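# Move wrongly placed cartons from wall shelf to desk

## Task

A row of cartons sits on a wall shelf, and each carton should stand over the shelf label showing its own part number. Find every carton standing over a label with a different number and put it on the desk. Cartons already over their correct label must stay exactly where they were, neither slid nor rotated. The robot must not topple or finish leaning; either one counts as failure. A result that holds only because the robot is still supporting something does not count. At the end, release everything and move the robot away.

## Robot and tools

Robot: a Stretch 4 mobile manipulator. It has an omni-wheel base, a lift that rides up and down a mast, one telescoping arm that reaches forward, a wrist with yaw, pitch and roll joints, and a two-finger gripper. There is only one arm. It stands about 1.6 m tall, and the base rim lies within 0.23 m of the base origin. Cameras: head_camera, head_left_camera, head_right_camera (fisheye) and wrist_camera.

Frames: the base frame sits on the floor under the base centre, with x forward, y left and z up. hand_pose is a point between the open fingertips, given in the base frame. With all wrist joints at 0, its axes match the base axes, but the printed value may be slightly wrong. The odometry frame is where the base frame was when the scene began. Headings increase to the left and run from -3.142 to 3.142.

execute_actions(actions, cameras): actions is a list holding one action, or none. An empty list only returns the state and images. An action can contain:
- base: exactly one key. translate_m moves straight, forward positive, -2 to 2 m. strafe_m moves sideways, left positive, -2 to 2 m. rotate_rad turns in place, counter-clockwise positive, -3.2 to 3.2 rad. Each is an offset measured from where the base last reported itself, not a pose.
- joints: absolute targets, given by name. lift_m 0 to 1.2 m (height). arm_m 0 to 0.55 m (extension). wrist_yaw_rad -1.134 to 4.276 (0 points forward, positive turns left, 3.14 is folded back, above 3.4 the arm may block it). wrist_pitch_rad -1.117 to 4.259 (0 level, 1.57 points down). wrist_roll_rad -1.117 to 4.259 (positive turns clockwise as seen from behind). gripper_m -0.038 to 0.141 m (gap between the fingertips; below 0 they squeeze each other). A joint target outside its range is clipped, and the result says so. Any other bad value, or an unknown key, rejects the call, and nothing moves.
- pace: "slow", "default", "fast" or "max". Base speeds are 0.1/0.3/0.4/0.6 m/s and turn speeds 1/2/3/4 rad/s, in that order. Both are reduced when the lift is above 0.2 m.
- contact_limits: {"arm_m": value from 0 (gentlest) to 0.75}. If left out it is 0.5. This sets how much force the arm may use before it halts.
- end_of_arm: "enable_torque", sent by itself. It re-powers wrist or gripper motors that shut off.
The motions in one action start together but can finish at different times. A joint or base you leave out may still be moving toward its earlier target. cameras picks which images come back: a list of names, [] for none, or null/omitted/["all"] for every camera.

wait(seconds): 0 to 10 s. It commands nothing and returns the state and images.
zoom_image(camera, region): region is [x0, y0, x1, y1] in pixels of that camera's latest full image, with (0,0) at the top left. It can be at most 504x504.
read_manual(section): returns licence text only.
finished_scene(scene): ends the current scene, given by its number. This is final and tells you whether the task succeeded.

Result lines: base_status and joint_status report how each motion of the last action ended. "done" means it finished; for the base it means the wheels turned the commanded amount, even if they slipped. "off_target" means the part stopped short and may still be pushing. "contact_stop_at_<key>" means it struck something; the lift, arm or wheels then go slack, so a slack lift can sag under a load. "limit_stop_at_<name>" covers stops such as own_body (self-collision) and tilt (lean above 6 degrees; lift, arm and wheels go slack). "torque_fault" means a wrist or gripper motor shut off and needs enable_torque. on_its_own lists things this call did not command; "held at" gives a joint's target, not its position. joint_positions lists current joint values. lidar_m holds 12 horizontal distances in 30-degree sectors: the 1st is ahead, then counter-clockwise (4th left, 7th behind, 10th right). "-" means nothing seen or closer than 0.25 m. wrist_depth_mm is a 7x7 grid of depths in mm (100 to 2000), starting at the top left. base_odometry comes from wheel counts. If turned_by_wheels and turned_by_imu differ by more than about 0.1 rad, the base hit something or slipped. base_tilt is in degrees, with forward and right positive. motor_effort is a percentage of maximum, with the peak in brackets; a high gripper effort at a command of 0 or more suggests a firm grip. pictures gives the order of the images.

Grasping: command gripper_m below the carton's width. Neither the reading nor "done" proves the carton is held; check effort and images. Unfold the wrist early, for example with lift_m 0.4 and wrist_yaw_rad 0 together.

Avoid: knocking or shifting the correctly placed cartons; dropping or throwing a carton; pushing hard with a high contact limit; turning or driving with more than 1 kg held and arm_m above 0.2, especially at fast paces, since the robot can tip; letting fingertips jam on a surface (raise the lift); tilting the gripper up while it is rolled, which can cause self-collision. Finish with the gripper open, away from every carton, and the robot backed off.

Each tool is called after "Call:" by a JSON object that holds its "fn" and its "kwargs", one argument or row to a line.

## Session

Call:
{"fn": "execute_actions", "kwargs": {
  "actions": []
}}

Scene clock: 0.00 s.
base_odometry: x=+0.000 y=+0.000 heading=+0.000 (m, m, rad; odometry frame)
turned_by_wheels: +0.000 (rad since the last result)
turned_by_imu: +0.000 (rad since the last result)
base_tilt: forward=-0.7 right=-0.1 (deg)
lidar_m: 2.13 1.95 1.99 1.70 1.55 1.58 2.15 1.70 1.76 1.90 1.74 1.83
base_status: not commanded
joint_positions: lift_m=+0.236 arm_m=+0.000 wrist_yaw_rad=+3.178 wrist_pitch_rad=+0.022 wrist_roll_rad=+0.014 gripper_m=+0.057
joint_status: not commanded
motor_effort: lift_m=+20 arm_m=-1 wrist_yaw_rad=+1 wrist_pitch_rad=-6 wrist_roll_rad=-1 gripper_m=-3 wheel_0=+0 wheel_1=-1 wheel_2=+0 (%)
hand_pose: x=-0.1206 y=+0.0769 z=+0.4076 quat_wxyz=(-0.018, -0.011, +0.007, +1.000) (m; base frame)
wrist_depth_mm: - 146 - - - 1983 1661 / - 144 145 - - 1983 1661 / - 109 143 - - - 1708 / - 118 147 - - - 1576 / 143 141 - - - - 1537 / 206 1863 1708 1756 196 1537 1308 / 206 1229 1078 603 1060 946 991
pictures: head_camera, head_left_camera, head_right_camera, wrist_camera
Images, in order (width x height): head_camera 420x560, head_left_camera 420x672, head_right_camera 420x672, wrist_camera 616x392.

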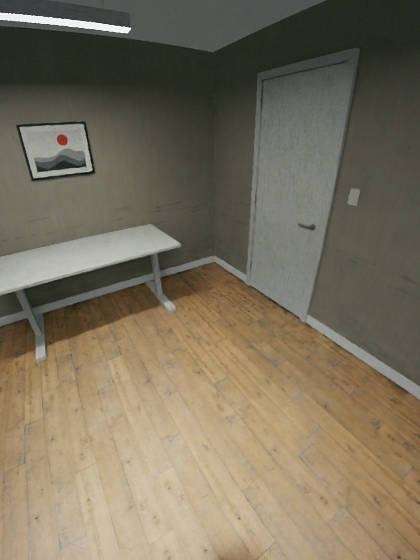

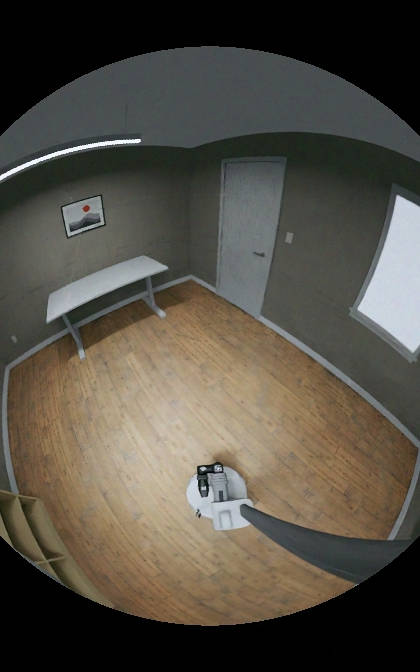

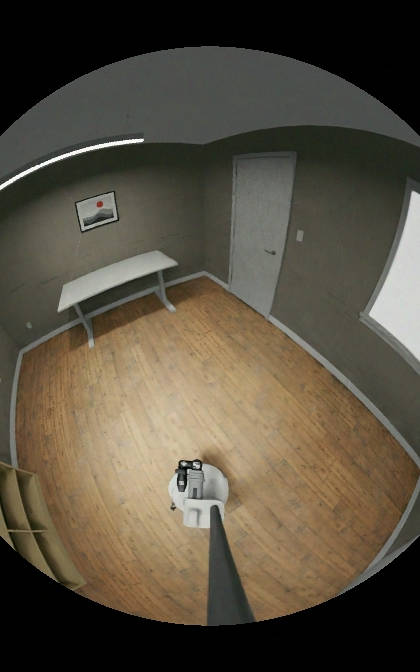

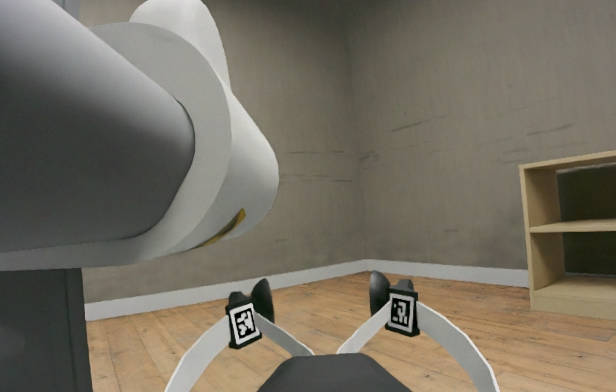

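Call:
{"fn": "execute_actions", "kwargs": {
  "actions": [
    {"base": {"rotate_rad": -2.4}, "joints": {"lift_m": 0.4, "wrist_yaw_rad": 0}, "pace": "fast"}
  ]
}}

Scene clock: 6.13 s.
base_odometry: x=+0.000 y=+0.000 heading=-2.400 (m, m, rad; odometry frame)
turned_by_wheels: -2.400 (rad since the last result)
turned_by_imu: -2.384 (rad since the last result)
base_tilt: forward=-0.6 right=-0.1 (deg)
lidar_m: 1.72 1.85 1.81 1.78 1.96 2.03 1.98 2.49 1.57 1.52 2.04 1.75
base_status: done
joint_positions: lift_m=+0.400 arm_m=+0.000 wrist_yaw_rad=+0.001 wrist_pitch_rad=+0.022 wrist_roll_rad=+0.014 gripper_m=+0.057
joint_status: all done
motor_effort: lift_m=+21(24) arm_m=-1(1) wrist_yaw_rad=-2(6) wrist_pitch_rad=-6(6) wrist_roll_rad=-1(1) gripper_m=-3(4) wheel_0=+1(7) wheel_1=+0(9) wheel_2=+0(7) (%)
hand_pose: x=+0.4592 y=-0.0873 z=+0.5718 quat_wxyz=(+1.000, +0.007, +0.011, +0.000) (m; base frame)
wrist_depth_mm: - 1983 1921 1808 1808 1708 1708 / 1983 1921 1921 1808 1756 1756 1708 / 1983 1921 1863 1808 1756 1708 1661 / 1983 1921 1618 1576 1756 1708 1661 / 1983 1863 1863 1808 1756 1708 1618 / 1921 1921 1863 1808 196 1708 1618 / 1756 1661 1430 778 1464 1255 1336
pictures: head_camera, head_left_camera, head_right_camera, wrist_camera
Images, in order (width x height): head_camera 420x560, head_left_camera 420x672, head_right_camera 420x672, wrist_camera 616x392.

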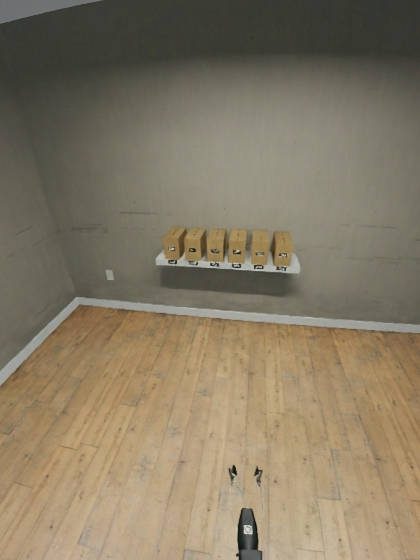

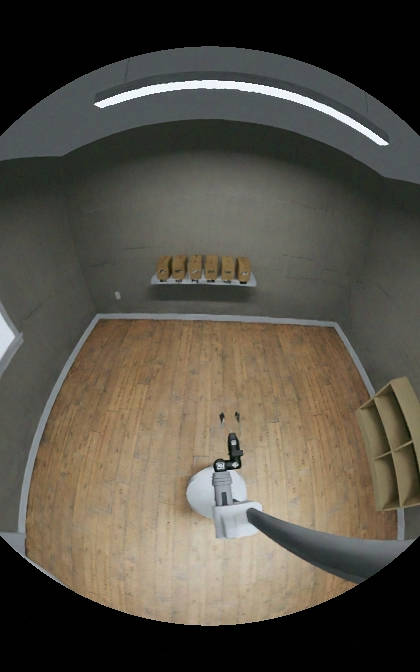

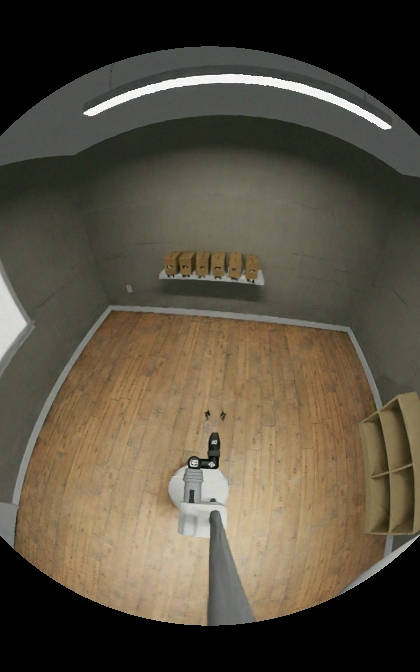

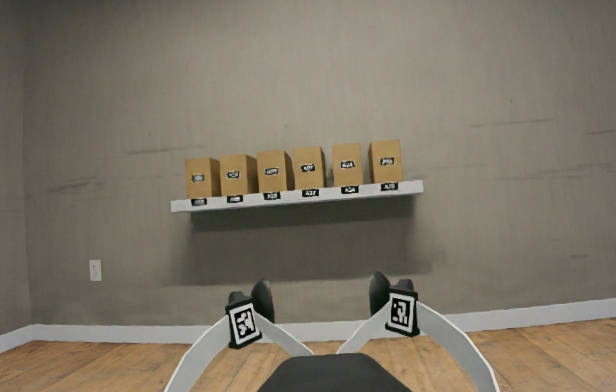

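Call:
{"fn": "zoom_image", "kwargs": {
  "camera": "wrist_camera",
  "region": [160, 130, 440, 220]
}}

Call:
{"fn": "zoom_image", "kwargs": {
  "camera": "head_camera",
  "region": [140, 215, 320, 285]
}}

Region (160, 130, 440, 220) of wrist_camera's 616x392 image, scaled by 1.800; it fills the top 162 rows of this view, and the rest is white.

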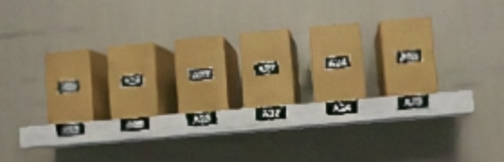

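Region (140, 215, 320, 285) of head_camera's 420x560 image, scaled by 2.800, with more detail than that image has.

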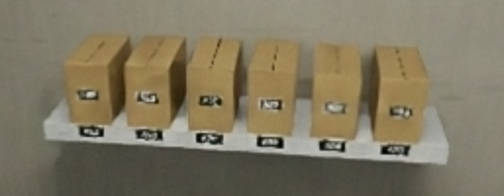

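Call:
{"fn": "execute_actions", "kwargs": {
  "actions": [
    {"base": {"rotate_rad": -0.115}, "pace": "fast"}
  ],
  "cameras": []
}}

Call:
{"fn": "execute_actions", "kwargs": {
  "actions": [
    {"base": {"translate_m": 0.8}, "pace": "fast"}
  ],
  "cameras": ["head_camera", "wrist_camera"]
}}

Scene clock: 22.03 s.
base_odometry: x=+0.000 y=+0.000 heading=-2.515 (m, m, rad; odometry frame)
turned_by_wheels: -0.115 (rad since the last result)
turned_by_imu: -0.116 (rad since the last result)
base_tilt: forward=-0.7 right=+0.1 (deg)
lidar_m: 1.72 1.79 1.87 1.77 1.92 2.06 2.01 2.07 1.60 1.52 1.58 2.09
base_status: done
joint_positions: lift_m=+0.400 arm_m=+0.000 wrist_yaw_rad=+0.000 wrist_pitch_rad=+0.022 wrist_roll_rad=+0.014 gripper_m=+0.057
joint_status: not commanded
motor_effort: lift_m=+21(21) arm_m=-1(1) wrist_yaw_rad=+1(0) wrist_pitch_rad=-5(6) wrist_roll_rad=+0(2) gripper_m=-3(5) wheel_0=+0(12) wheel_1=-1(5) wheel_2=-1(7) (%)
hand_pose: x=+0.4592 y=-0.0874 z=+0.5718 quat_wxyz=(+1.000, +0.007, +0.011, +0.000) (m; base frame)
wrist_depth_mm: 1863 1863 1863 1863 1863 1863 1921 / 1808 1808 1863 1808 1863 1921 1863 / 1808 1808 1863 1808 1808 1863 1808 / 1808 1756 1537 1808 1808 1863 1808 / 1756 1756 1756 1756 1808 1808 1808 / 1756 1808 1756 1756 196 1756 1808 / 1756 1618 1397 768 1430 1281 1366
pictures: none
No camera images: the call's "cameras" was empty. Leave "cameras" out to get every camera's image.

Scene clock: 25.40 s.
base_odometry: x=-0.648 y=-0.469 heading=-2.515 (m, m, rad; odometry frame)
turned_by_wheels: +0.000 (rad since the last result)
turned_by_imu: -0.003 (rad since the last result)
base_tilt: forward=-0.7 right=+0.1 (deg)
lidar_m: 0.91 0.95 1.67 1.79 1.86 2.56 3.62 2.76 1.60 1.54 1.73 0.98
base_status: done
joint_positions: lift_m=+0.400 arm_m=+0.000 wrist_yaw_rad=+0.000 wrist_pitch_rad=+0.022 wrist_roll_rad=+0.014 gripper_m=+0.057
joint_status: not commanded
motor_effort: lift_m=+21(21) arm_m=-1(1) wrist_yaw_rad=-1(1) wrist_pitch_rad=-6(6) wrist_roll_rad=+0(1) gripper_m=-5(3) wheel_0=+0(7) wheel_1=+0(7) wheel_2=+0(13) (%)
hand_pose: x=+0.4592 y=-0.0874 z=+0.5718 quat_wxyz=(+1.000, +0.007, +0.011, +0.000) (m; base frame)
wrist_depth_mm: 1008 991 1008 1008 1008 1008 1008 / 1008 1008 991 1008 1025 1025 1025 / 732 732 732 741 741 991 991 / 732 723 778 991 991 991 1008 / 976 976 976 976 991 991 991 / 960 960 976 976 196 976 991 / 960 960 946 564 976 960 960
pictures: head_camera, wrist_camera
Images, in order (width x height): head_camera 420x560, wrist_camera 616x392.

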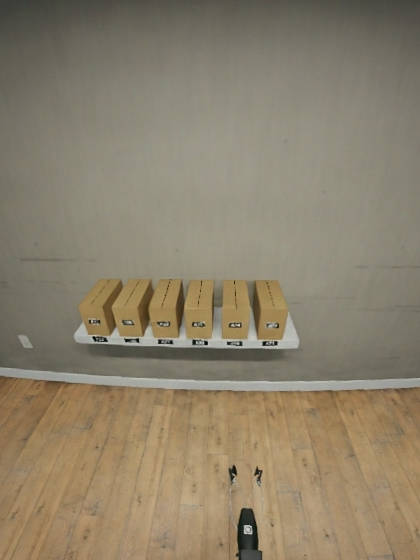

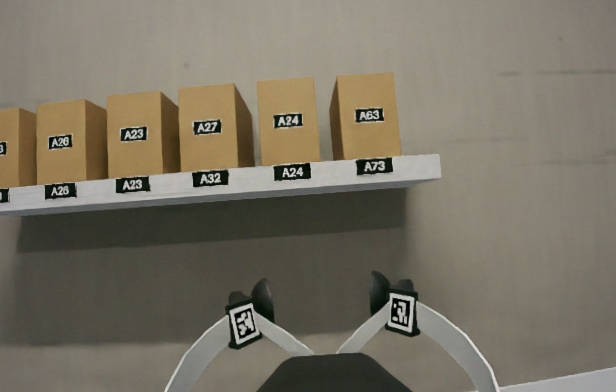

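Call:
{"fn": "zoom_image", "kwargs": {
  "camera": "wrist_camera",
  "region": [0, 60, 250, 220]
}}

Call:
{"fn": "zoom_image", "kwargs": {
  "camera": "wrist_camera",
  "region": [200, 60, 450, 220]
}}

Call:
{"fn": "zoom_image", "kwargs": {
  "camera": "head_camera",
  "region": [70, 270, 190, 355]
}}

Region (0, 60, 250, 220) of wrist_camera's 616x392 image, scaled by 2.016; it fills the top 323 rows of this view, and the rest is white.

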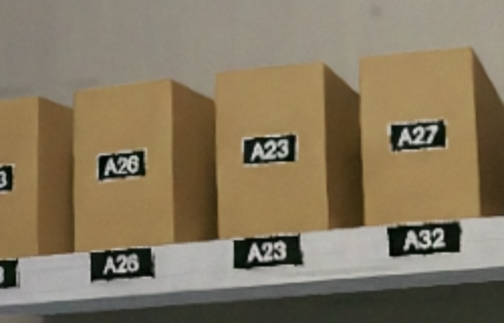

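Region (200, 60, 450, 220) of wrist_camera's 616x392 image, scaled by 2.016; it fills the top 323 rows of this view, and the rest is white.

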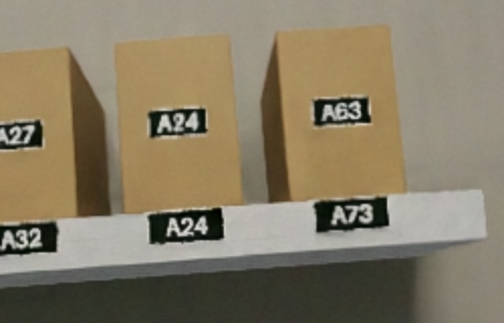

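Region (70, 270, 190, 355) of head_camera's 420x560 image, scaled by 4.200, with more detail than that image has; it fills the top 357 rows of this view, and the rest is white.

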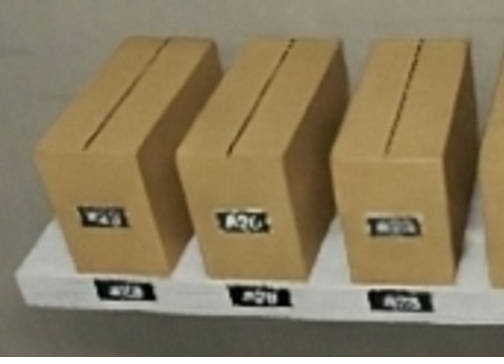

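Call:
{"fn": "execute_actions", "kwargs": {
  "actions": [
    {"base": {"strafe_m": 0.22}, "joints": {"lift_m": 0.6, "gripper_m": 0.141}, "pace": "fast"}
  ],
  "cameras": ["head_camera", "wrist_camera"]
}}

Scene clock: 91.03 s.
base_odometry: x=-0.519 y=-0.647 heading=-2.515 (m, m, rad; odometry frame)
turned_by_wheels: +0.000 (rad since the last result)
turned_by_imu: -0.001 (rad since the last result)
base_tilt: forward=-0.8 right=+0.0 (deg)
lidar_m: 0.92 0.96 1.67 1.55 1.65 2.26 3.64 3.07 1.82 1.76 1.72 0.96
base_status: done
joint_positions: lift_m=+0.600 arm_m=+0.000 wrist_yaw_rad=+0.000 wrist_pitch_rad=+0.022 wrist_roll_rad=+0.014 gripper_m=+0.141
joint_status: all done
motor_effort: lift_m=+22(24) arm_m=-1(1) wrist_yaw_rad=+1(1) wrist_pitch_rad=-6(6) wrist_roll_rad=-1(1) gripper_m=-2(1) wheel_0=+0(11) wheel_1=-1(11) wheel_2=+1(0) (%)
hand_pose: x=+0.4592 y=-0.0874 z=+0.7717 quat_wxyz=(+1.000, +0.007, +0.011, +0.000) (m; base frame)
wrist_depth_mm: 1008 1008 1008 1025 1008 1025 1025 / 991 991 1008 1025 1025 1008 1008 / 976 991 991 991 991 991 991 / 991 750 723 732 723 732 991 / 960 715 715 723 723 732 976 / 960 715 715 976 976 216 976 / 960 946 960 150 976 960 976
pictures: head_camera, wrist_camera
Images, in order (width x height): head_camera 420x560, wrist_camera 616x392.

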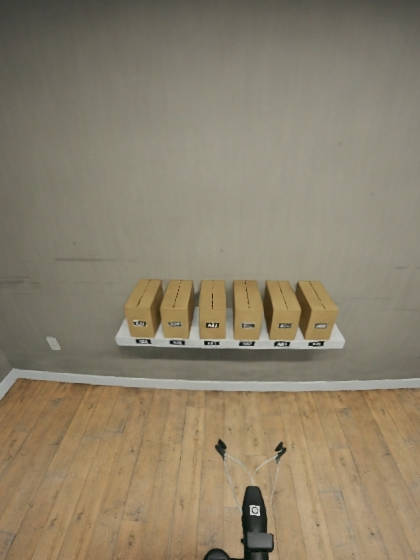

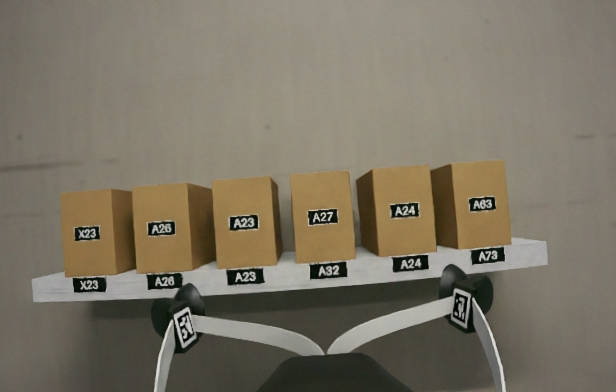

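Call:
{"fn": "zoom_image", "kwargs": {
  "camera": "wrist_camera",
  "region": [30, 160, 300, 310]
}}

Call:
{"fn": "zoom_image", "kwargs": {
  "camera": "wrist_camera",
  "region": [270, 150, 560, 310]
}}

Region (30, 160, 300, 310) of wrist_camera's 616x392 image, scaled by 1.867.

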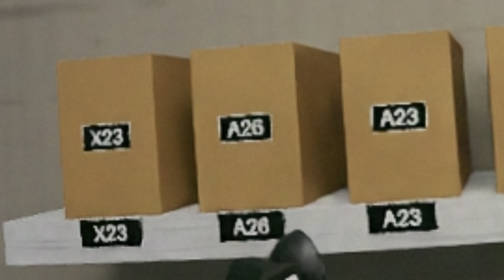

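Region (270, 150, 560, 310) of wrist_camera's 616x392 image, scaled by 1.738; it fills the top 278 rows of this view, and the rest is white.

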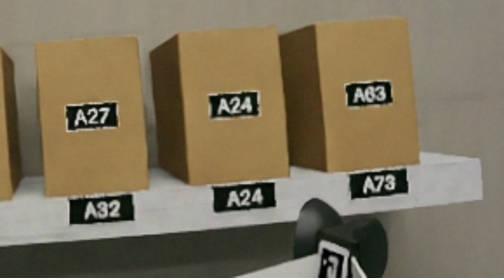

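Call:
{"fn": "execute_actions", "kwargs": {
  "actions": [
    {"base": {"translate_m": 0.55}, "joints": {"lift_m": 1.17, "wrist_pitch_rad": 1.57, "wrist_roll_rad": -0.02}, "pace": "fast"}
  ],
  "cameras": ["head_camera", "wrist_camera"]
}}

Scene clock: 113.90 s.
base_odometry: x=-0.965 y=-0.970 heading=-2.515 (m, m, rad; odometry frame)
turned_by_wheels: +0.000 (rad since the last result)
turned_by_imu: -0.003 (rad since the last result)
base_tilt: forward=-0.7 right=+0.1 (deg)
lidar_m: 0.38 0.40 0.56 1.59 1.68 2.24 - 2.59 1.91 2.12 0.54 0.40
base_status: done
joint_positions: lift_m=+1.170 arm_m=+0.000 wrist_yaw_rad=+0.000 wrist_pitch_rad=+1.570 wrist_roll_rad=-0.019 gripper_m=+0.141
joint_status: all done
motor_effort: lift_m=+22(25) arm_m=-1(1) wrist_yaw_rad=-1(1) wrist_pitch_rad=+1(3) wrist_roll_rad=-2(5) gripper_m=-3(1) wheel_0=-2(7) wheel_1=-1(6) wheel_2=+0(10) (%)
hand_pose: x=+0.1710 y=-0.0874 z=+1.0595 quat_wxyz=(+0.707, -0.007, +0.707, +0.007) (m; base frame)
wrist_depth_mm: 397 397 394 392 389 387 413 / 397 439 436 455 517 480 484 / 580 1336 1336 1336 1308 1308 1308 / 1336 1336 1308 1308 1308 1281 1281 / 1308 1308 1281 1078 1281 1281 1281 / 1281 1281 1060 1060 1281 217 1255 / 1281 1281 1281 150 1255 1255 1229
pictures: head_camera, wrist_camera
Images, in order (width x height): head_camera 420x560, wrist_camera 616x392.

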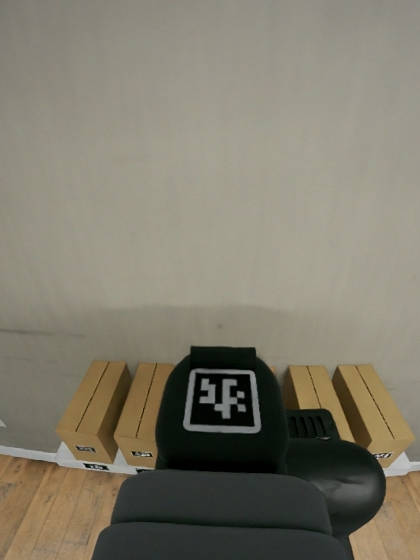

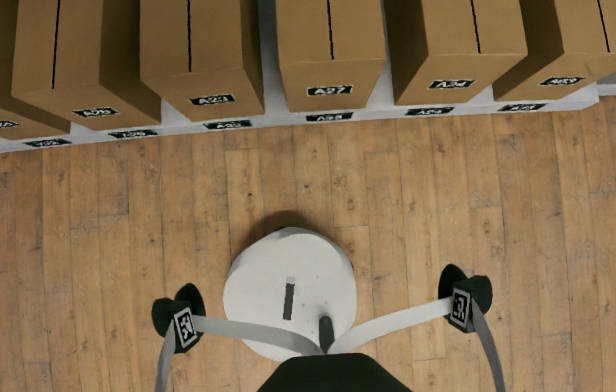

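Call:
{"fn": "execute_actions", "kwargs": {
  "actions": [
    {"joints": {"arm_m": 0.33}, "pace": "fast"}
  ],
  "cameras": ["wrist_camera", "head_right_camera"]
}}

Scene clock: 121.33 s.
base_odometry: x=-0.965 y=-0.970 heading=-2.515 (m, m, rad; odometry frame)
turned_by_wheels: +0.000 (rad since the last result)
turned_by_imu: -0.002 (rad since the last result)
base_tilt: forward=-0.7 right=-0.1 (deg)
lidar_m: 0.37 0.40 0.57 1.61 1.65 2.28 - 2.61 1.88 2.11 0.54 0.41
base_status: not commanded
joint_positions: lift_m=+1.170 arm_m=+0.329 wrist_yaw_rad=+0.000 wrist_pitch_rad=+1.570 wrist_roll_rad=-0.020 gripper_m=+0.141
joint_status: all done
motor_effort: lift_m=+22(22) arm_m=+5(5) wrist_yaw_rad=-1(2) wrist_pitch_rad=+1(0) wrist_roll_rad=-1(3) gripper_m=+0(1) wheel_0=-2(2) wheel_1=-1(1) wheel_2=-1(1) (%)
hand_pose: x=+0.5003 y=-0.0874 z=+1.0595 quat_wxyz=(+0.707, -0.007, +0.707, +0.007) (m; base frame)
wrist_depth_mm: 163 166 175 182 186 189 - / 212 226 241 252 263 270 272 / 340 368 382 379 392 379 387 / 382 382 379 379 377 373 392 / 377 377 375 375 375 368 382 / 375 375 370 370 368 217 364 / 370 373 368 151 1255 379 1229
pictures: head_right_camera, wrist_camera
Images, in order (width x height): head_right_camera 420x672, wrist_camera 616x392.

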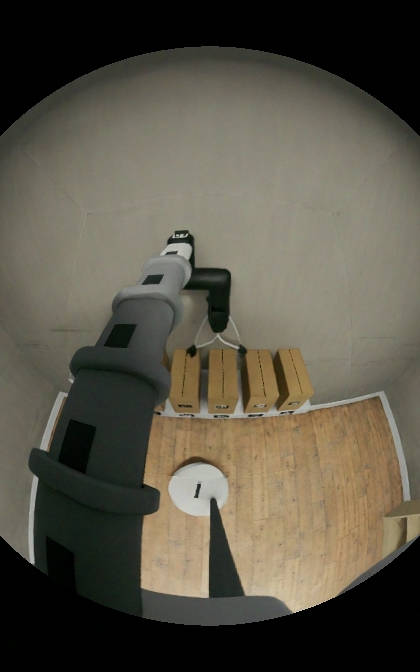

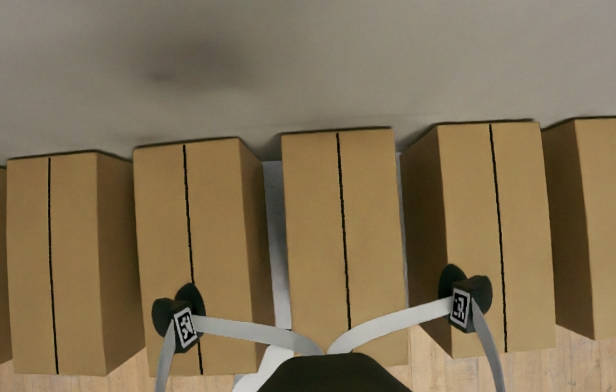

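Call:
{"fn": "execute_actions", "kwargs": {
  "actions": [
    {"base": {"strafe_m": -0.025}, "joints": {"lift_m": 1.055}}
  ],
  "cameras": ["wrist_camera", "head_right_camera"]
}}

Scene clock: 135.33 s.
base_odometry: x=-0.979 y=-0.950 heading=-2.515 (m, m, rad; odometry frame)
turned_by_wheels: +0.000 (rad since the last result)
turned_by_imu: -0.002 (rad since the last result)
base_tilt: forward=-0.7 right=+0.0 (deg)
lidar_m: 0.35 0.39 0.57 1.61 1.70 2.32 - 2.49 1.89 2.08 0.55 0.39
base_status: done
joint_positions: lift_m=+1.055 arm_m=+0.329 wrist_yaw_rad=+0.000 wrist_pitch_rad=+1.570 wrist_roll_rad=-0.020 gripper_m=+0.141
joint_status: all done
motor_effort: lift_m=+16(19) arm_m=+5(5) wrist_yaw_rad=+0(1) wrist_pitch_rad=+1(1) wrist_roll_rad=-2(1) gripper_m=-1(1) wheel_0=+1(6) wheel_1=+2(8) wheel_2=+0(1) (%)
hand_pose: x=+0.5003 y=-0.0874 z=+0.9450 quat_wxyz=(+0.707, -0.007, +0.707, +0.007) (m; base frame)
wrist_depth_mm: 163 167 176 182 187 189 - / 212 226 241 254 264 263 263 / 270 267 310 265 265 262 260 / 265 264 300 262 262 259 257 / 262 262 286 258 259 256 255 / 262 258 256 256 255 216 252 / 257 255 287 151 253 252 -
pictures: head_right_camera, wrist_camera
Images, in order (width x height): head_right_camera 420x672, wrist_camera 616x392.

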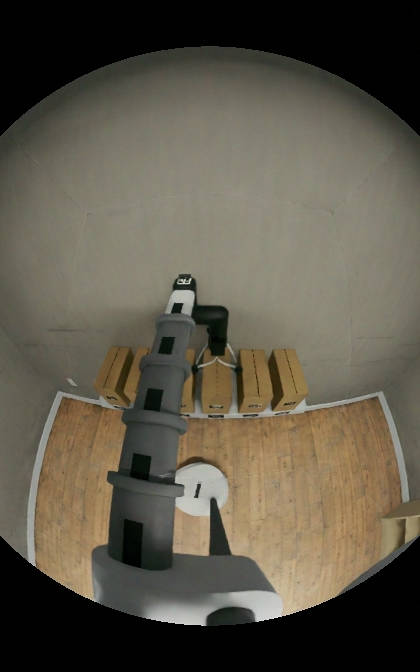

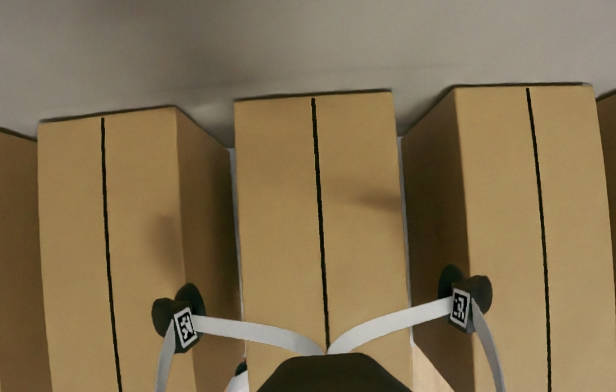

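Call:
{"fn": "zoom_image", "kwargs": {
  "camera": "wrist_camera",
  "region": [130, 240, 290, 380]
}}

Call:
{"fn": "zoom_image", "kwargs": {
  "camera": "wrist_camera",
  "region": [370, 230, 530, 370]
}}

Region (130, 240, 290, 380) of wrist_camera's 616x392 image, scaled by 3.150; it fills the top 441 rows of this view, and the rest is white.

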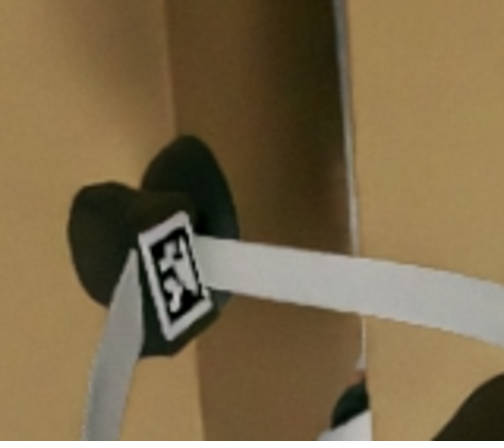

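Region (370, 230, 530, 370) of wrist_camera's 616x392 image, scaled by 3.150; it fills the top 441 rows of this view, and the rest is white.

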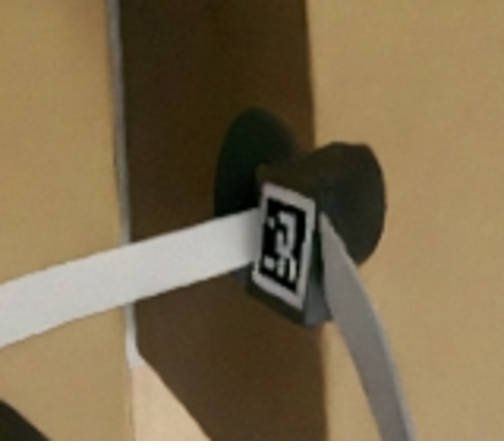

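Call:
{"fn": "execute_actions", "kwargs": {
  "actions": [
    {"base": {"strafe_m": -0.004}, "joints": {"gripper_m": 0.127, "lift_m": 1.04}, "pace": "slow"}
  ],
  "cameras": ["wrist_camera"]
}}

Scene clock: 160.40 s.
base_odometry: x=-0.982 y=-0.946 heading=-2.515 (m, m, rad; odometry frame)
turned_by_wheels: +0.000 (rad since the last result)
turned_by_imu: -0.002 (rad since the last result)
base_tilt: forward=-0.7 right=+0.1 (deg)
lidar_m: 0.36 0.39 0.54 1.63 1.69 2.32 - 2.49 1.88 2.08 0.54 0.41
base_status: done
joint_positions: lift_m=+1.040 arm_m=+0.329 wrist_yaw_rad=+0.000 wrist_pitch_rad=+1.570 wrist_roll_rad=-0.020 gripper_m=+0.127
joint_status: all done
motor_effort: lift_m=+16(16) arm_m=+5(5) wrist_yaw_rad=-1(0) wrist_pitch_rad=+1(1) wrist_roll_rad=-2(2) gripper_m=+0(3) wheel_0=+1(5) wheel_1=-1(4) wheel_2=+0(0) (%)
hand_pose: x=+0.5003 y=-0.0874 z=+0.9300 quat_wxyz=(+0.707, -0.007, +0.707, +0.007) (m; base frame)
wrist_depth_mm: 163 167 176 182 187 189 - / 212 227 241 251 251 249 248 / 253 252 290 249 250 247 246 / 251 250 281 247 246 244 243 / 248 246 270 244 244 241 240 / 244 244 241 242 240 237 237 / 241 241 256 149 238 236 -
pictures: wrist_camera
Images, in order (width x height): wrist_camera 616x392.

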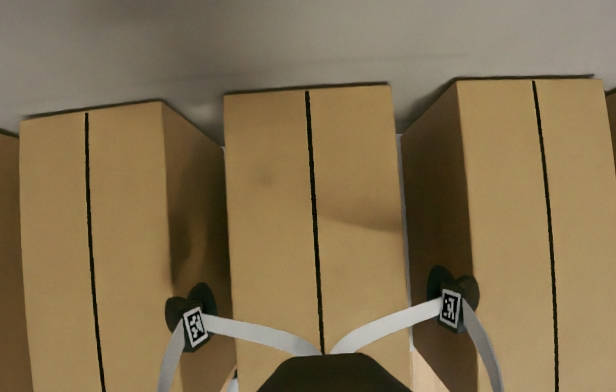

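Call:
{"fn": "zoom_image", "kwargs": {
  "camera": "wrist_camera",
  "region": [130, 240, 290, 380]
}}

Call:
{"fn": "zoom_image", "kwargs": {
  "camera": "wrist_camera",
  "region": [370, 230, 530, 370]
}}

Region (130, 240, 290, 380) of wrist_camera's 616x392 image, scaled by 3.150; it fills the top 441 rows of this view, and the rest is white.

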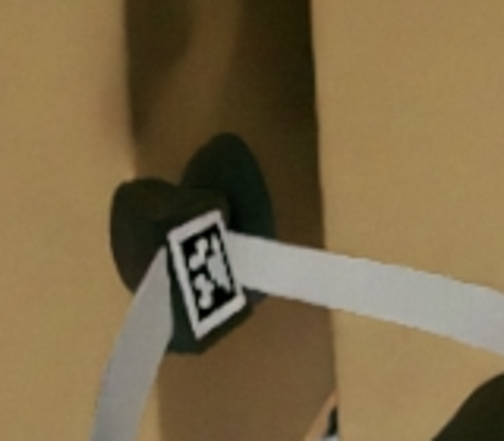

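Region (370, 230, 530, 370) of wrist_camera's 616x392 image, scaled by 3.150; it fills the top 441 rows of this view, and the rest is white.

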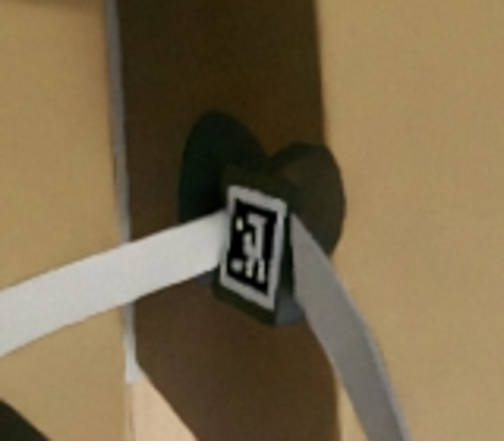

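Call:
{"fn": "execute_actions", "kwargs": {
  "actions": [
    {"joints": {"lift_m": 1.003}, "pace": "slow"}
  ],
  "cameras": ["wrist_camera"]
}}

Scene clock: 174.57 s.
base_odometry: x=-0.982 y=-0.946 heading=-2.515 (m, m, rad; odometry frame)
turned_by_wheels: +0.000 (rad since the last result)
turned_by_imu: -0.002 (rad since the last result)
base_tilt: forward=-0.7 right=+0.0 (deg)
lidar_m: 0.35 0.38 0.54 1.62 1.69 2.31 - 2.50 1.87 2.10 0.55 0.39
base_status: not commanded
joint_positions: lift_m=+1.003 arm_m=+0.329 wrist_yaw_rad=+0.000 wrist_pitch_rad=+1.570 wrist_roll_rad=-0.020 gripper_m=+0.127
joint_status: all done
motor_effort: lift_m=+16(16) arm_m=+5(5) wrist_yaw_rad=+0(1) wrist_pitch_rad=+1(0) wrist_roll_rad=-1(1) gripper_m=-1(1) wheel_0=+0(1) wheel_1=-1(1) wheel_2=+0(0) (%)
hand_pose: x=+0.5003 y=-0.0874 z=+0.8930 quat_wxyz=(+0.707, -0.007, +0.707, +0.007) (m; base frame)
wrist_depth_mm: 163 167 176 182 187 189 - / 212 216 214 213 222 213 211 / 215 214 213 211 211 215 208 / 213 212 211 209 208 220 206 / 210 210 208 207 206 223 204 / 208 207 206 205 204 202 201 / 206 204 204 149 202 216 -
pictures: wrist_camera
Images, in order (width x height): wrist_camera 616x392.

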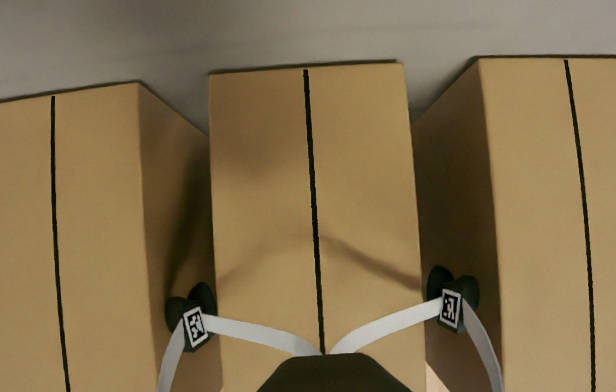

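Call:
{"fn": "execute_actions", "kwargs": {
  "actions": [
    {"joints": {"lift_m": 0.992}, "pace": "slow"}
  ],
  "cameras": ["wrist_camera"]
}}

Scene clock: 185.60 s.
base_odometry: x=-0.982 y=-0.946 heading=-2.515 (m, m, rad; odometry frame)
turned_by_wheels: +0.000 (rad since the last result)
turned_by_imu: -0.002 (rad since the last result)
base_tilt: forward=-0.7 right=-0.2 (deg)
lidar_m: 0.36 0.38 0.53 1.62 1.67 2.33 - 2.48 1.89 2.09 0.56 0.39
base_status: not commanded
joint_positions: lift_m=+0.992 arm_m=+0.329 wrist_yaw_rad=+0.000 wrist_pitch_rad=+1.570 wrist_roll_rad=-0.020 gripper_m=+0.127
joint_status: all done
motor_effort: lift_m=+16(13) arm_m=+5(5) wrist_yaw_rad=+1(1) wrist_pitch_rad=+1(0) wrist_roll_rad=-1(1) gripper_m=-1(1) wheel_0=+1(1) wheel_1=-1(1) wheel_2=+0(0) (%)
hand_pose: x=+0.5003 y=-0.0874 z=+0.8820 quat_wxyz=(+0.707, -0.007, +0.707, +0.007) (m; base frame)
wrist_depth_mm: 163 167 176 183 187 189 - / 205 206 203 203 202 208 200 / 204 204 202 200 200 214 198 / 201 202 200 198 197 220 195 / 198 199 198 195 195 223 193 / 197 196 195 194 193 193 191 / 195 194 193 153 190 217 -
pictures: wrist_camera
Images, in order (width x height): wrist_camera 616x392.

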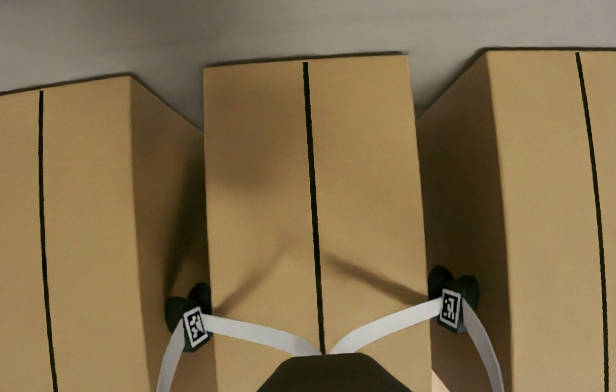

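Call:
{"fn": "execute_actions", "kwargs": {
  "actions": [
    {"joints": {"gripper_m": 0.06}}
  ],
  "cameras": ["wrist_camera"]
}}

Scene clock: 189.63 s.
base_odometry: x=-0.982 y=-0.946 heading=-2.515 (m, m, rad; odometry frame)
turned_by_wheels: +0.000 (rad since the last result)
turned_by_imu: -0.002 (rad since the last result)
base_tilt: forward=-0.6 right=+0.0 (deg)
lidar_m: 0.37 0.40 0.56 1.61 1.70 2.33 - 2.49 1.89 2.10 0.57 0.37
base_status: not commanded
joint_positions: lift_m=+0.992 arm_m=+0.329 wrist_yaw_rad=+0.000 wrist_pitch_rad=+1.570 wrist_roll_rad=-0.020 gripper_m=+0.060
joint_status: all done
motor_effort: lift_m=+16(16) arm_m=+5(5) wrist_yaw_rad=-2(0) wrist_pitch_rad=+0(1) wrist_roll_rad=-1(1) gripper_m=-23(22) wheel_0=+1(1) wheel_1=-1(1) wheel_2=+0(0) (%)
hand_pose: x=+0.5003 y=-0.0874 z=+0.8820 quat_wxyz=(+0.707, -0.007, +0.707, +0.007) (m; base frame)
wrist_depth_mm: 163 167 176 183 184 190 - / 204 206 186 185 184 209 200 / 204 204 185 183 182 215 198 / 201 201 182 181 180 220 195 / 198 198 180 179 177 224 193 / 196 196 178 177 176 180 191 / 194 193 175 175 173 226 -
pictures: wrist_camera
Images, in order (width x height): wrist_camera 616x392.

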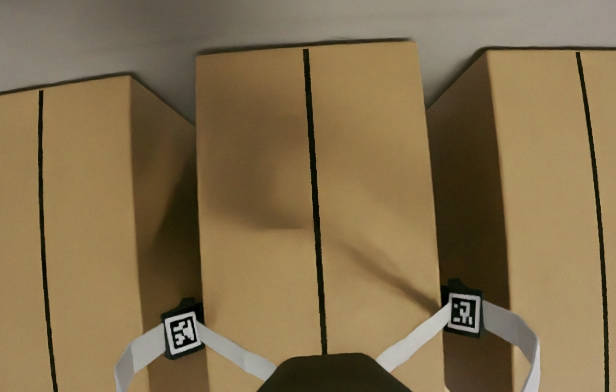

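Call:
{"fn": "execute_actions", "kwargs": {
  "actions": [
    {"joints": {"lift_m": 1.07}}
  ],
  "cameras": ["wrist_camera"]
}}

Scene clock: 201.03 s.
base_odometry: x=-0.982 y=-0.946 heading=-2.515 (m, m, rad; odometry frame)
turned_by_wheels: +0.000 (rad since the last result)
turned_by_imu: -0.002 (rad since the last result)
base_tilt: forward=-0.8 right=+0.1 (deg)
lidar_m: 0.35 0.38 0.56 1.60 1.70 2.31 - 2.51 1.88 2.09 0.55 0.38
base_status: not commanded
joint_positions: lift_m=+1.070 arm_m=+0.329 wrist_yaw_rad=+0.000 wrist_pitch_rad=+1.570 wrist_roll_rad=-0.020 gripper_m=+0.060
joint_status: all done
motor_effort: lift_m=+23(24) arm_m=+5(5) wrist_yaw_rad=-2(0) wrist_pitch_rad=+0(1) wrist_roll_rad=-2(2) gripper_m=-22(21) wheel_0=+1(1) wheel_1=-1(1) wheel_2=+0(0) (%)
hand_pose: x=+0.5003 y=-0.0874 z=+0.9594 quat_wxyz=(+0.707, -0.007, +0.707, +0.007) (m; base frame)
wrist_depth_mm: 163 167 176 183 185 190 - / 213 227 186 185 185 271 274 / 283 281 185 183 182 277 276 / 281 278 182 181 180 272 272 / 277 276 180 179 178 270 268 / 273 272 178 176 176 180 265 / 272 268 175 174 172 264 -
pictures: wrist_camera
Images, in order (width x height): wrist_camera 616x392.

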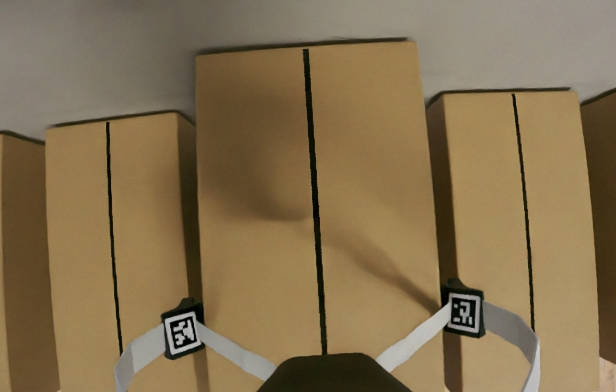

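Call:
{"fn": "execute_actions", "kwargs": {
  "actions": [
    {"base": {"translate_m": -0.5}, "joints": {"arm_m": 0.03}, "pace": "fast"}
  ],
  "cameras": ["wrist_camera", "head_camera"]
}}

Scene clock: 225.90 s.
base_odometry: x=-0.576 y=-0.653 heading=-2.515 (m, m, rad; odometry frame)
turned_by_wheels: +0.000 (rad since the last result)
turned_by_imu: -0.002 (rad since the last result)
base_tilt: forward=-0.7 right=+0.1 (deg)
lidar_m: 0.25 0.91 1.60 1.60 1.67 2.30 3.70 3.03 1.76 1.75 1.64 0.28
base_status: done
joint_positions: lift_m=+1.070 arm_m=+0.031 wrist_yaw_rad=+0.000 wrist_pitch_rad=+1.570 wrist_roll_rad=-0.020 gripper_m=+0.060
joint_status: all done
motor_effort: lift_m=+23(23) arm_m=-5(5) wrist_yaw_rad=+0(1) wrist_pitch_rad=-1(1) wrist_roll_rad=+0(1) gripper_m=-23(23) wheel_0=+0(8) wheel_1=-1(7) wheel_2=+1(8) (%)
hand_pose: x=+0.2018 y=-0.0874 z=+0.9594 quat_wxyz=(+0.707, -0.007, +0.707, +0.007) (m; base frame)
wrist_depth_mm: 1255 1281 1255 1229 1229 1229 1229 / 1255 1229 187 185 185 1205 1205 / 1229 1229 185 183 183 1229 1182 / 1229 1229 182 181 180 1205 1182 / 1205 1205 180 179 178 1182 1182 / 1182 1182 178 177 175 178 1160 / 1182 1182 175 175 173 1160 1138
pictures: head_camera, wrist_camera
Images, in order (width x height): head_camera 420x560, wrist_camera 616x392.

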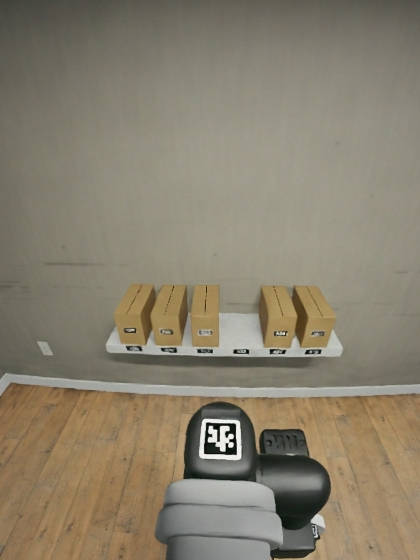

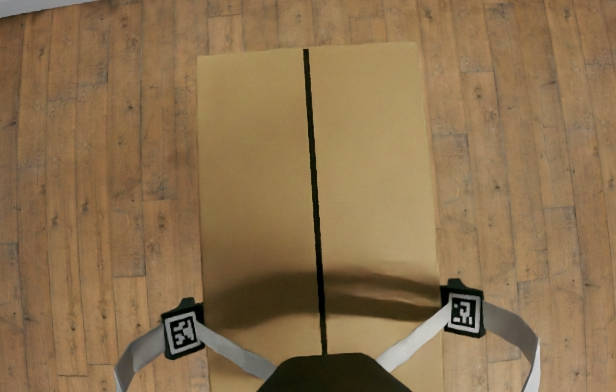

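Call:
{"fn": "execute_actions", "kwargs": {
  "actions": [
    {"base": {"rotate_rad": 3.16}, "joints": {"lift_m": 0.6}, "pace": "fast"}
  ],
  "cameras": ["wrist_camera", "head_camera"]
}}

Scene clock: 231.73 s.
base_odometry: x=-0.576 y=-0.653 heading=+0.645 (m, m, rad; odometry frame)
turned_by_wheels: +3.160 (rad since the last result)
turned_by_imu: +3.134 (rad since the last result)
base_tilt: forward=-0.7 right=+0.0 (deg)
lidar_m: 0.29 2.96 1.79 1.75 1.61 0.87 0.88 0.93 1.64 1.59 1.64 0.31
base_status: done
joint_positions: lift_m=+0.600 arm_m=+0.031 wrist_yaw_rad=+0.000 wrist_pitch_rad=+1.570 wrist_roll_rad=-0.020 gripper_m=+0.060
joint_status: all done
motor_effort: lift_m=+17(21) arm_m=-5(5) wrist_yaw_rad=+1(3) wrist_pitch_rad=+0(1) wrist_roll_rad=-2(2) gripper_m=-23(23) wheel_0=+0(5) wheel_1=-3(5) wheel_2=+1(6) (%)
hand_pose: x=+0.2019 y=-0.0874 z=+0.4899 quat_wxyz=(+0.707, -0.007, +0.707, +0.007) (m; base frame)
wrist_depth_mm: 768 759 750 750 750 741 741 / 750 750 186 186 185 732 723 / 741 741 185 183 182 723 715 / 741 732 182 181 180 715 715 / 732 732 180 179 177 715 699 / 723 715 178 177 175 180 699 / 715 496 176 174 173 691 691
pictures: head_camera, wrist_camera
Images, in order (width x height): head_camera 420x560, wrist_camera 616x392.

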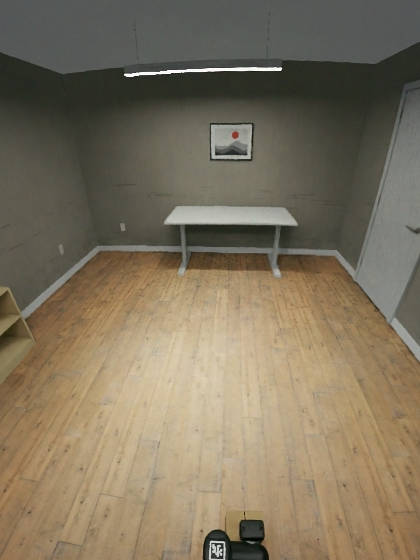

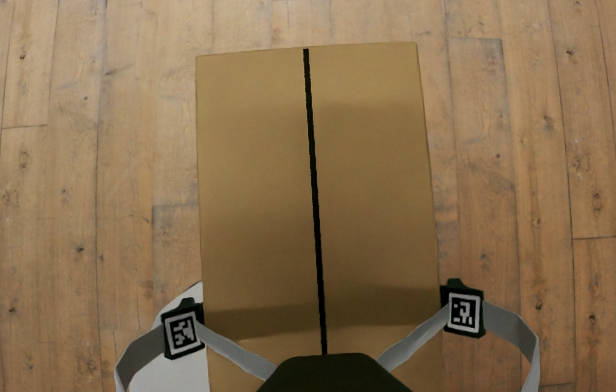

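Call:
{"fn": "execute_actions", "kwargs": {
  "actions": [
    {"base": {"translate_m": 2.0}, "pace": "max"}
  ],
  "cameras": ["wrist_camera", "head_camera"]
}}

Scene clock: 240.37 s.
base_odometry: x=+1.022 y=+0.549 heading=+0.645 (m, m, rad; odometry frame)
turned_by_wheels: +0.000 (rad since the last result)
turned_by_imu: -0.006 (rad since the last result)
base_tilt: forward=-0.6 right=+0.0 (deg)
lidar_m: 0.30 0.84 2.11 1.79 1.77 3.05 3.17 2.28 1.74 1.63 1.14 0.32
base_status: done
joint_positions: lift_m=+0.600 arm_m=+0.031 wrist_yaw_rad=+0.000 wrist_pitch_rad=+1.570 wrist_roll_rad=-0.020 gripper_m=+0.060
joint_status: not commanded
motor_effort: lift_m=+17(18) arm_m=-5(5) wrist_yaw_rad=-2(0) wrist_pitch_rad=+0(1) wrist_roll_rad=-2(2) gripper_m=-22(21) wheel_0=-1(2) wheel_1=-1(5) wheel_2=-2(12) (%)
hand_pose: x=+0.2019 y=-0.0874 z=+0.4899 quat_wxyz=(+0.707, -0.007, +0.707, +0.007) (m; base frame)
wrist_depth_mm: 759 759 759 750 750 741 741 / 759 750 187 185 185 732 732 / 750 741 185 182 182 723 723 / 741 732 182 180 180 715 707 / 732 723 180 179 177 707 715 / 715 715 178 176 176 179 699 / 707 496 175 175 173 691 683
pictures: head_camera, wrist_camera
Images, in order (width x height): head_camera 420x560, wrist_camera 616x392.

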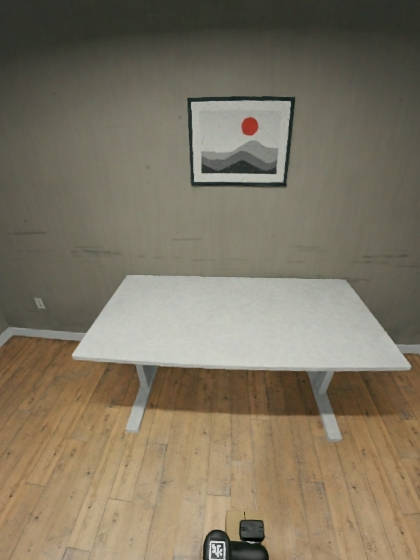

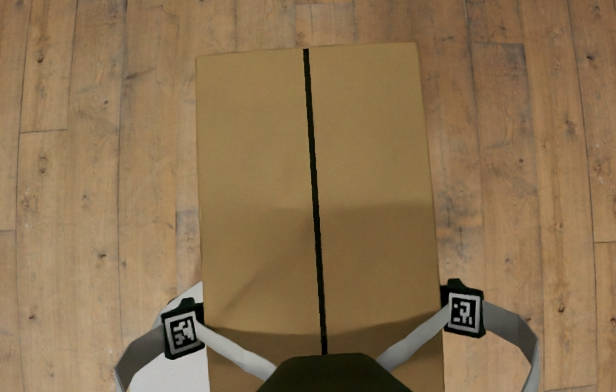

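Call:
{"fn": "execute_actions", "kwargs": {
  "actions": [
    {"base": {"translate_m": 0.4}, "joints": {"lift_m": 1.04}, "pace": "fast"}
  ],
  "cameras": ["wrist_camera"]
}}

Scene clock: 249.70 s.
base_odometry: x=+1.342 y=+0.789 heading=+0.644 (m, m, rad; odometry frame)
turned_by_wheels: +0.000 (rad since the last result)
turned_by_imu: -0.003 (rad since the last result)
base_tilt: forward=-0.7 right=+0.0 (deg)
lidar_m: 0.25 0.43 0.59 2.04 1.91 2.46 3.64 2.33 1.68 1.63 0.57 0.26
base_status: done
joint_positions: lift_m=+1.040 arm_m=+0.031 wrist_yaw_rad=+0.000 wrist_pitch_rad=+1.570 wrist_roll_rad=-0.020 gripper_m=+0.060
joint_status: all done
motor_effort: lift_m=+23(26) arm_m=-5(5) wrist_yaw_rad=+2(2) wrist_pitch_rad=-1(1) wrist_roll_rad=-2(1) gripper_m=-23(21) wheel_0=+0(5) wheel_1=-2(5) wheel_2=-1(12) (%)
hand_pose: x=+0.2019 y=-0.0874 z=+0.9295 quat_wxyz=(+0.707, -0.007, +0.707, +0.007) (m; base frame)
wrist_depth_mm: 462 462 459 455 452 452 449 / 459 455 187 185 185 449 445 / 1205 1182 184 183 182 1182 1182 / 1182 1205 182 181 180 1160 1138 / 1182 1182 180 179 177 1138 1138 / 1182 1138 178 176 175 179 1138 / 1138 1138 176 175 173 1118 1118
pictures: wrist_camera
Images, in order (width x height): wrist_camera 616x392.

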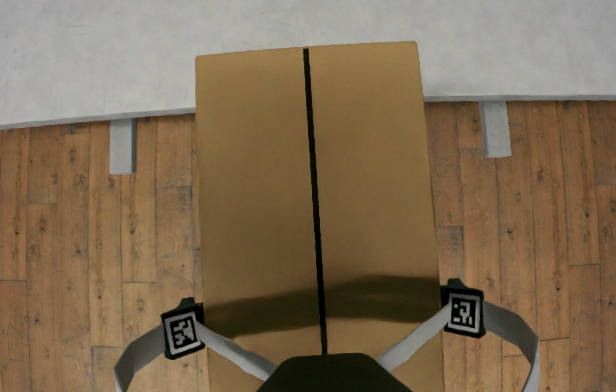

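Call:
{"fn": "execute_actions", "kwargs": {
  "actions": [
    {"joints": {"arm_m": 0.45, "lift_m": 1.0}, "pace": "fast"}
  ],
  "cameras": ["wrist_camera", "head_left_camera"]
}}

Scene clock: 257.87 s.
base_odometry: x=+1.342 y=+0.789 heading=+0.644 (m, m, rad; odometry frame)
turned_by_wheels: +0.000 (rad since the last result)
turned_by_imu: -0.002 (rad since the last result)
base_tilt: forward=-0.8 right=+0.0 (deg)
lidar_m: 0.38 0.44 0.61 2.03 1.93 2.48 3.63 2.33 1.71 1.63 0.57 0.42
base_status: not commanded
joint_positions: lift_m=+1.000 arm_m=+0.449 wrist_yaw_rad=+0.000 wrist_pitch_rad=+1.570 wrist_roll_rad=-0.020 gripper_m=+0.060
joint_status: all done
motor_effort: lift_m=+17(20) arm_m=+5(4) wrist_yaw_rad=+1(1) wrist_pitch_rad=+0(1) wrist_roll_rad=-1(2) gripper_m=-23(24) wheel_0=+0(0) wheel_1=-2(2) wheel_2=-1(1) (%)
hand_pose: x=+0.6203 y=-0.0874 z=+0.8899 quat_wxyz=(+0.707, -0.007, +0.707, +0.007) (m; base frame)
wrist_depth_mm: 421 418 415 415 410 410 407 / 415 413 187 185 185 404 402 / 410 407 184 183 182 399 399 / 407 404 182 181 180 397 394 / 402 399 180 179 178 392 389 / 397 397 178 177 176 178 387 / 392 389 176 174 172 382 -
pictures: head_left_camera, wrist_camera
Images, in order (width x height): head_left_camera 420x672, wrist_camera 616x392.

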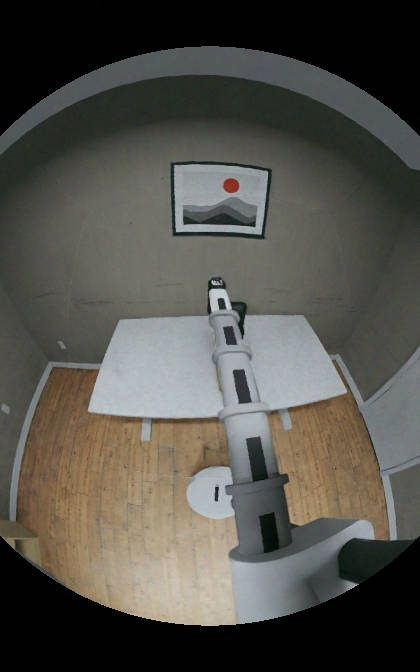

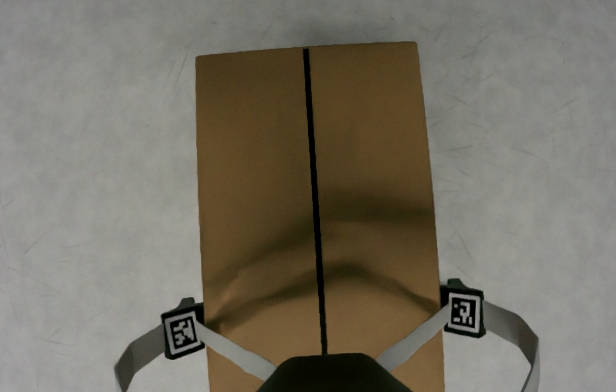

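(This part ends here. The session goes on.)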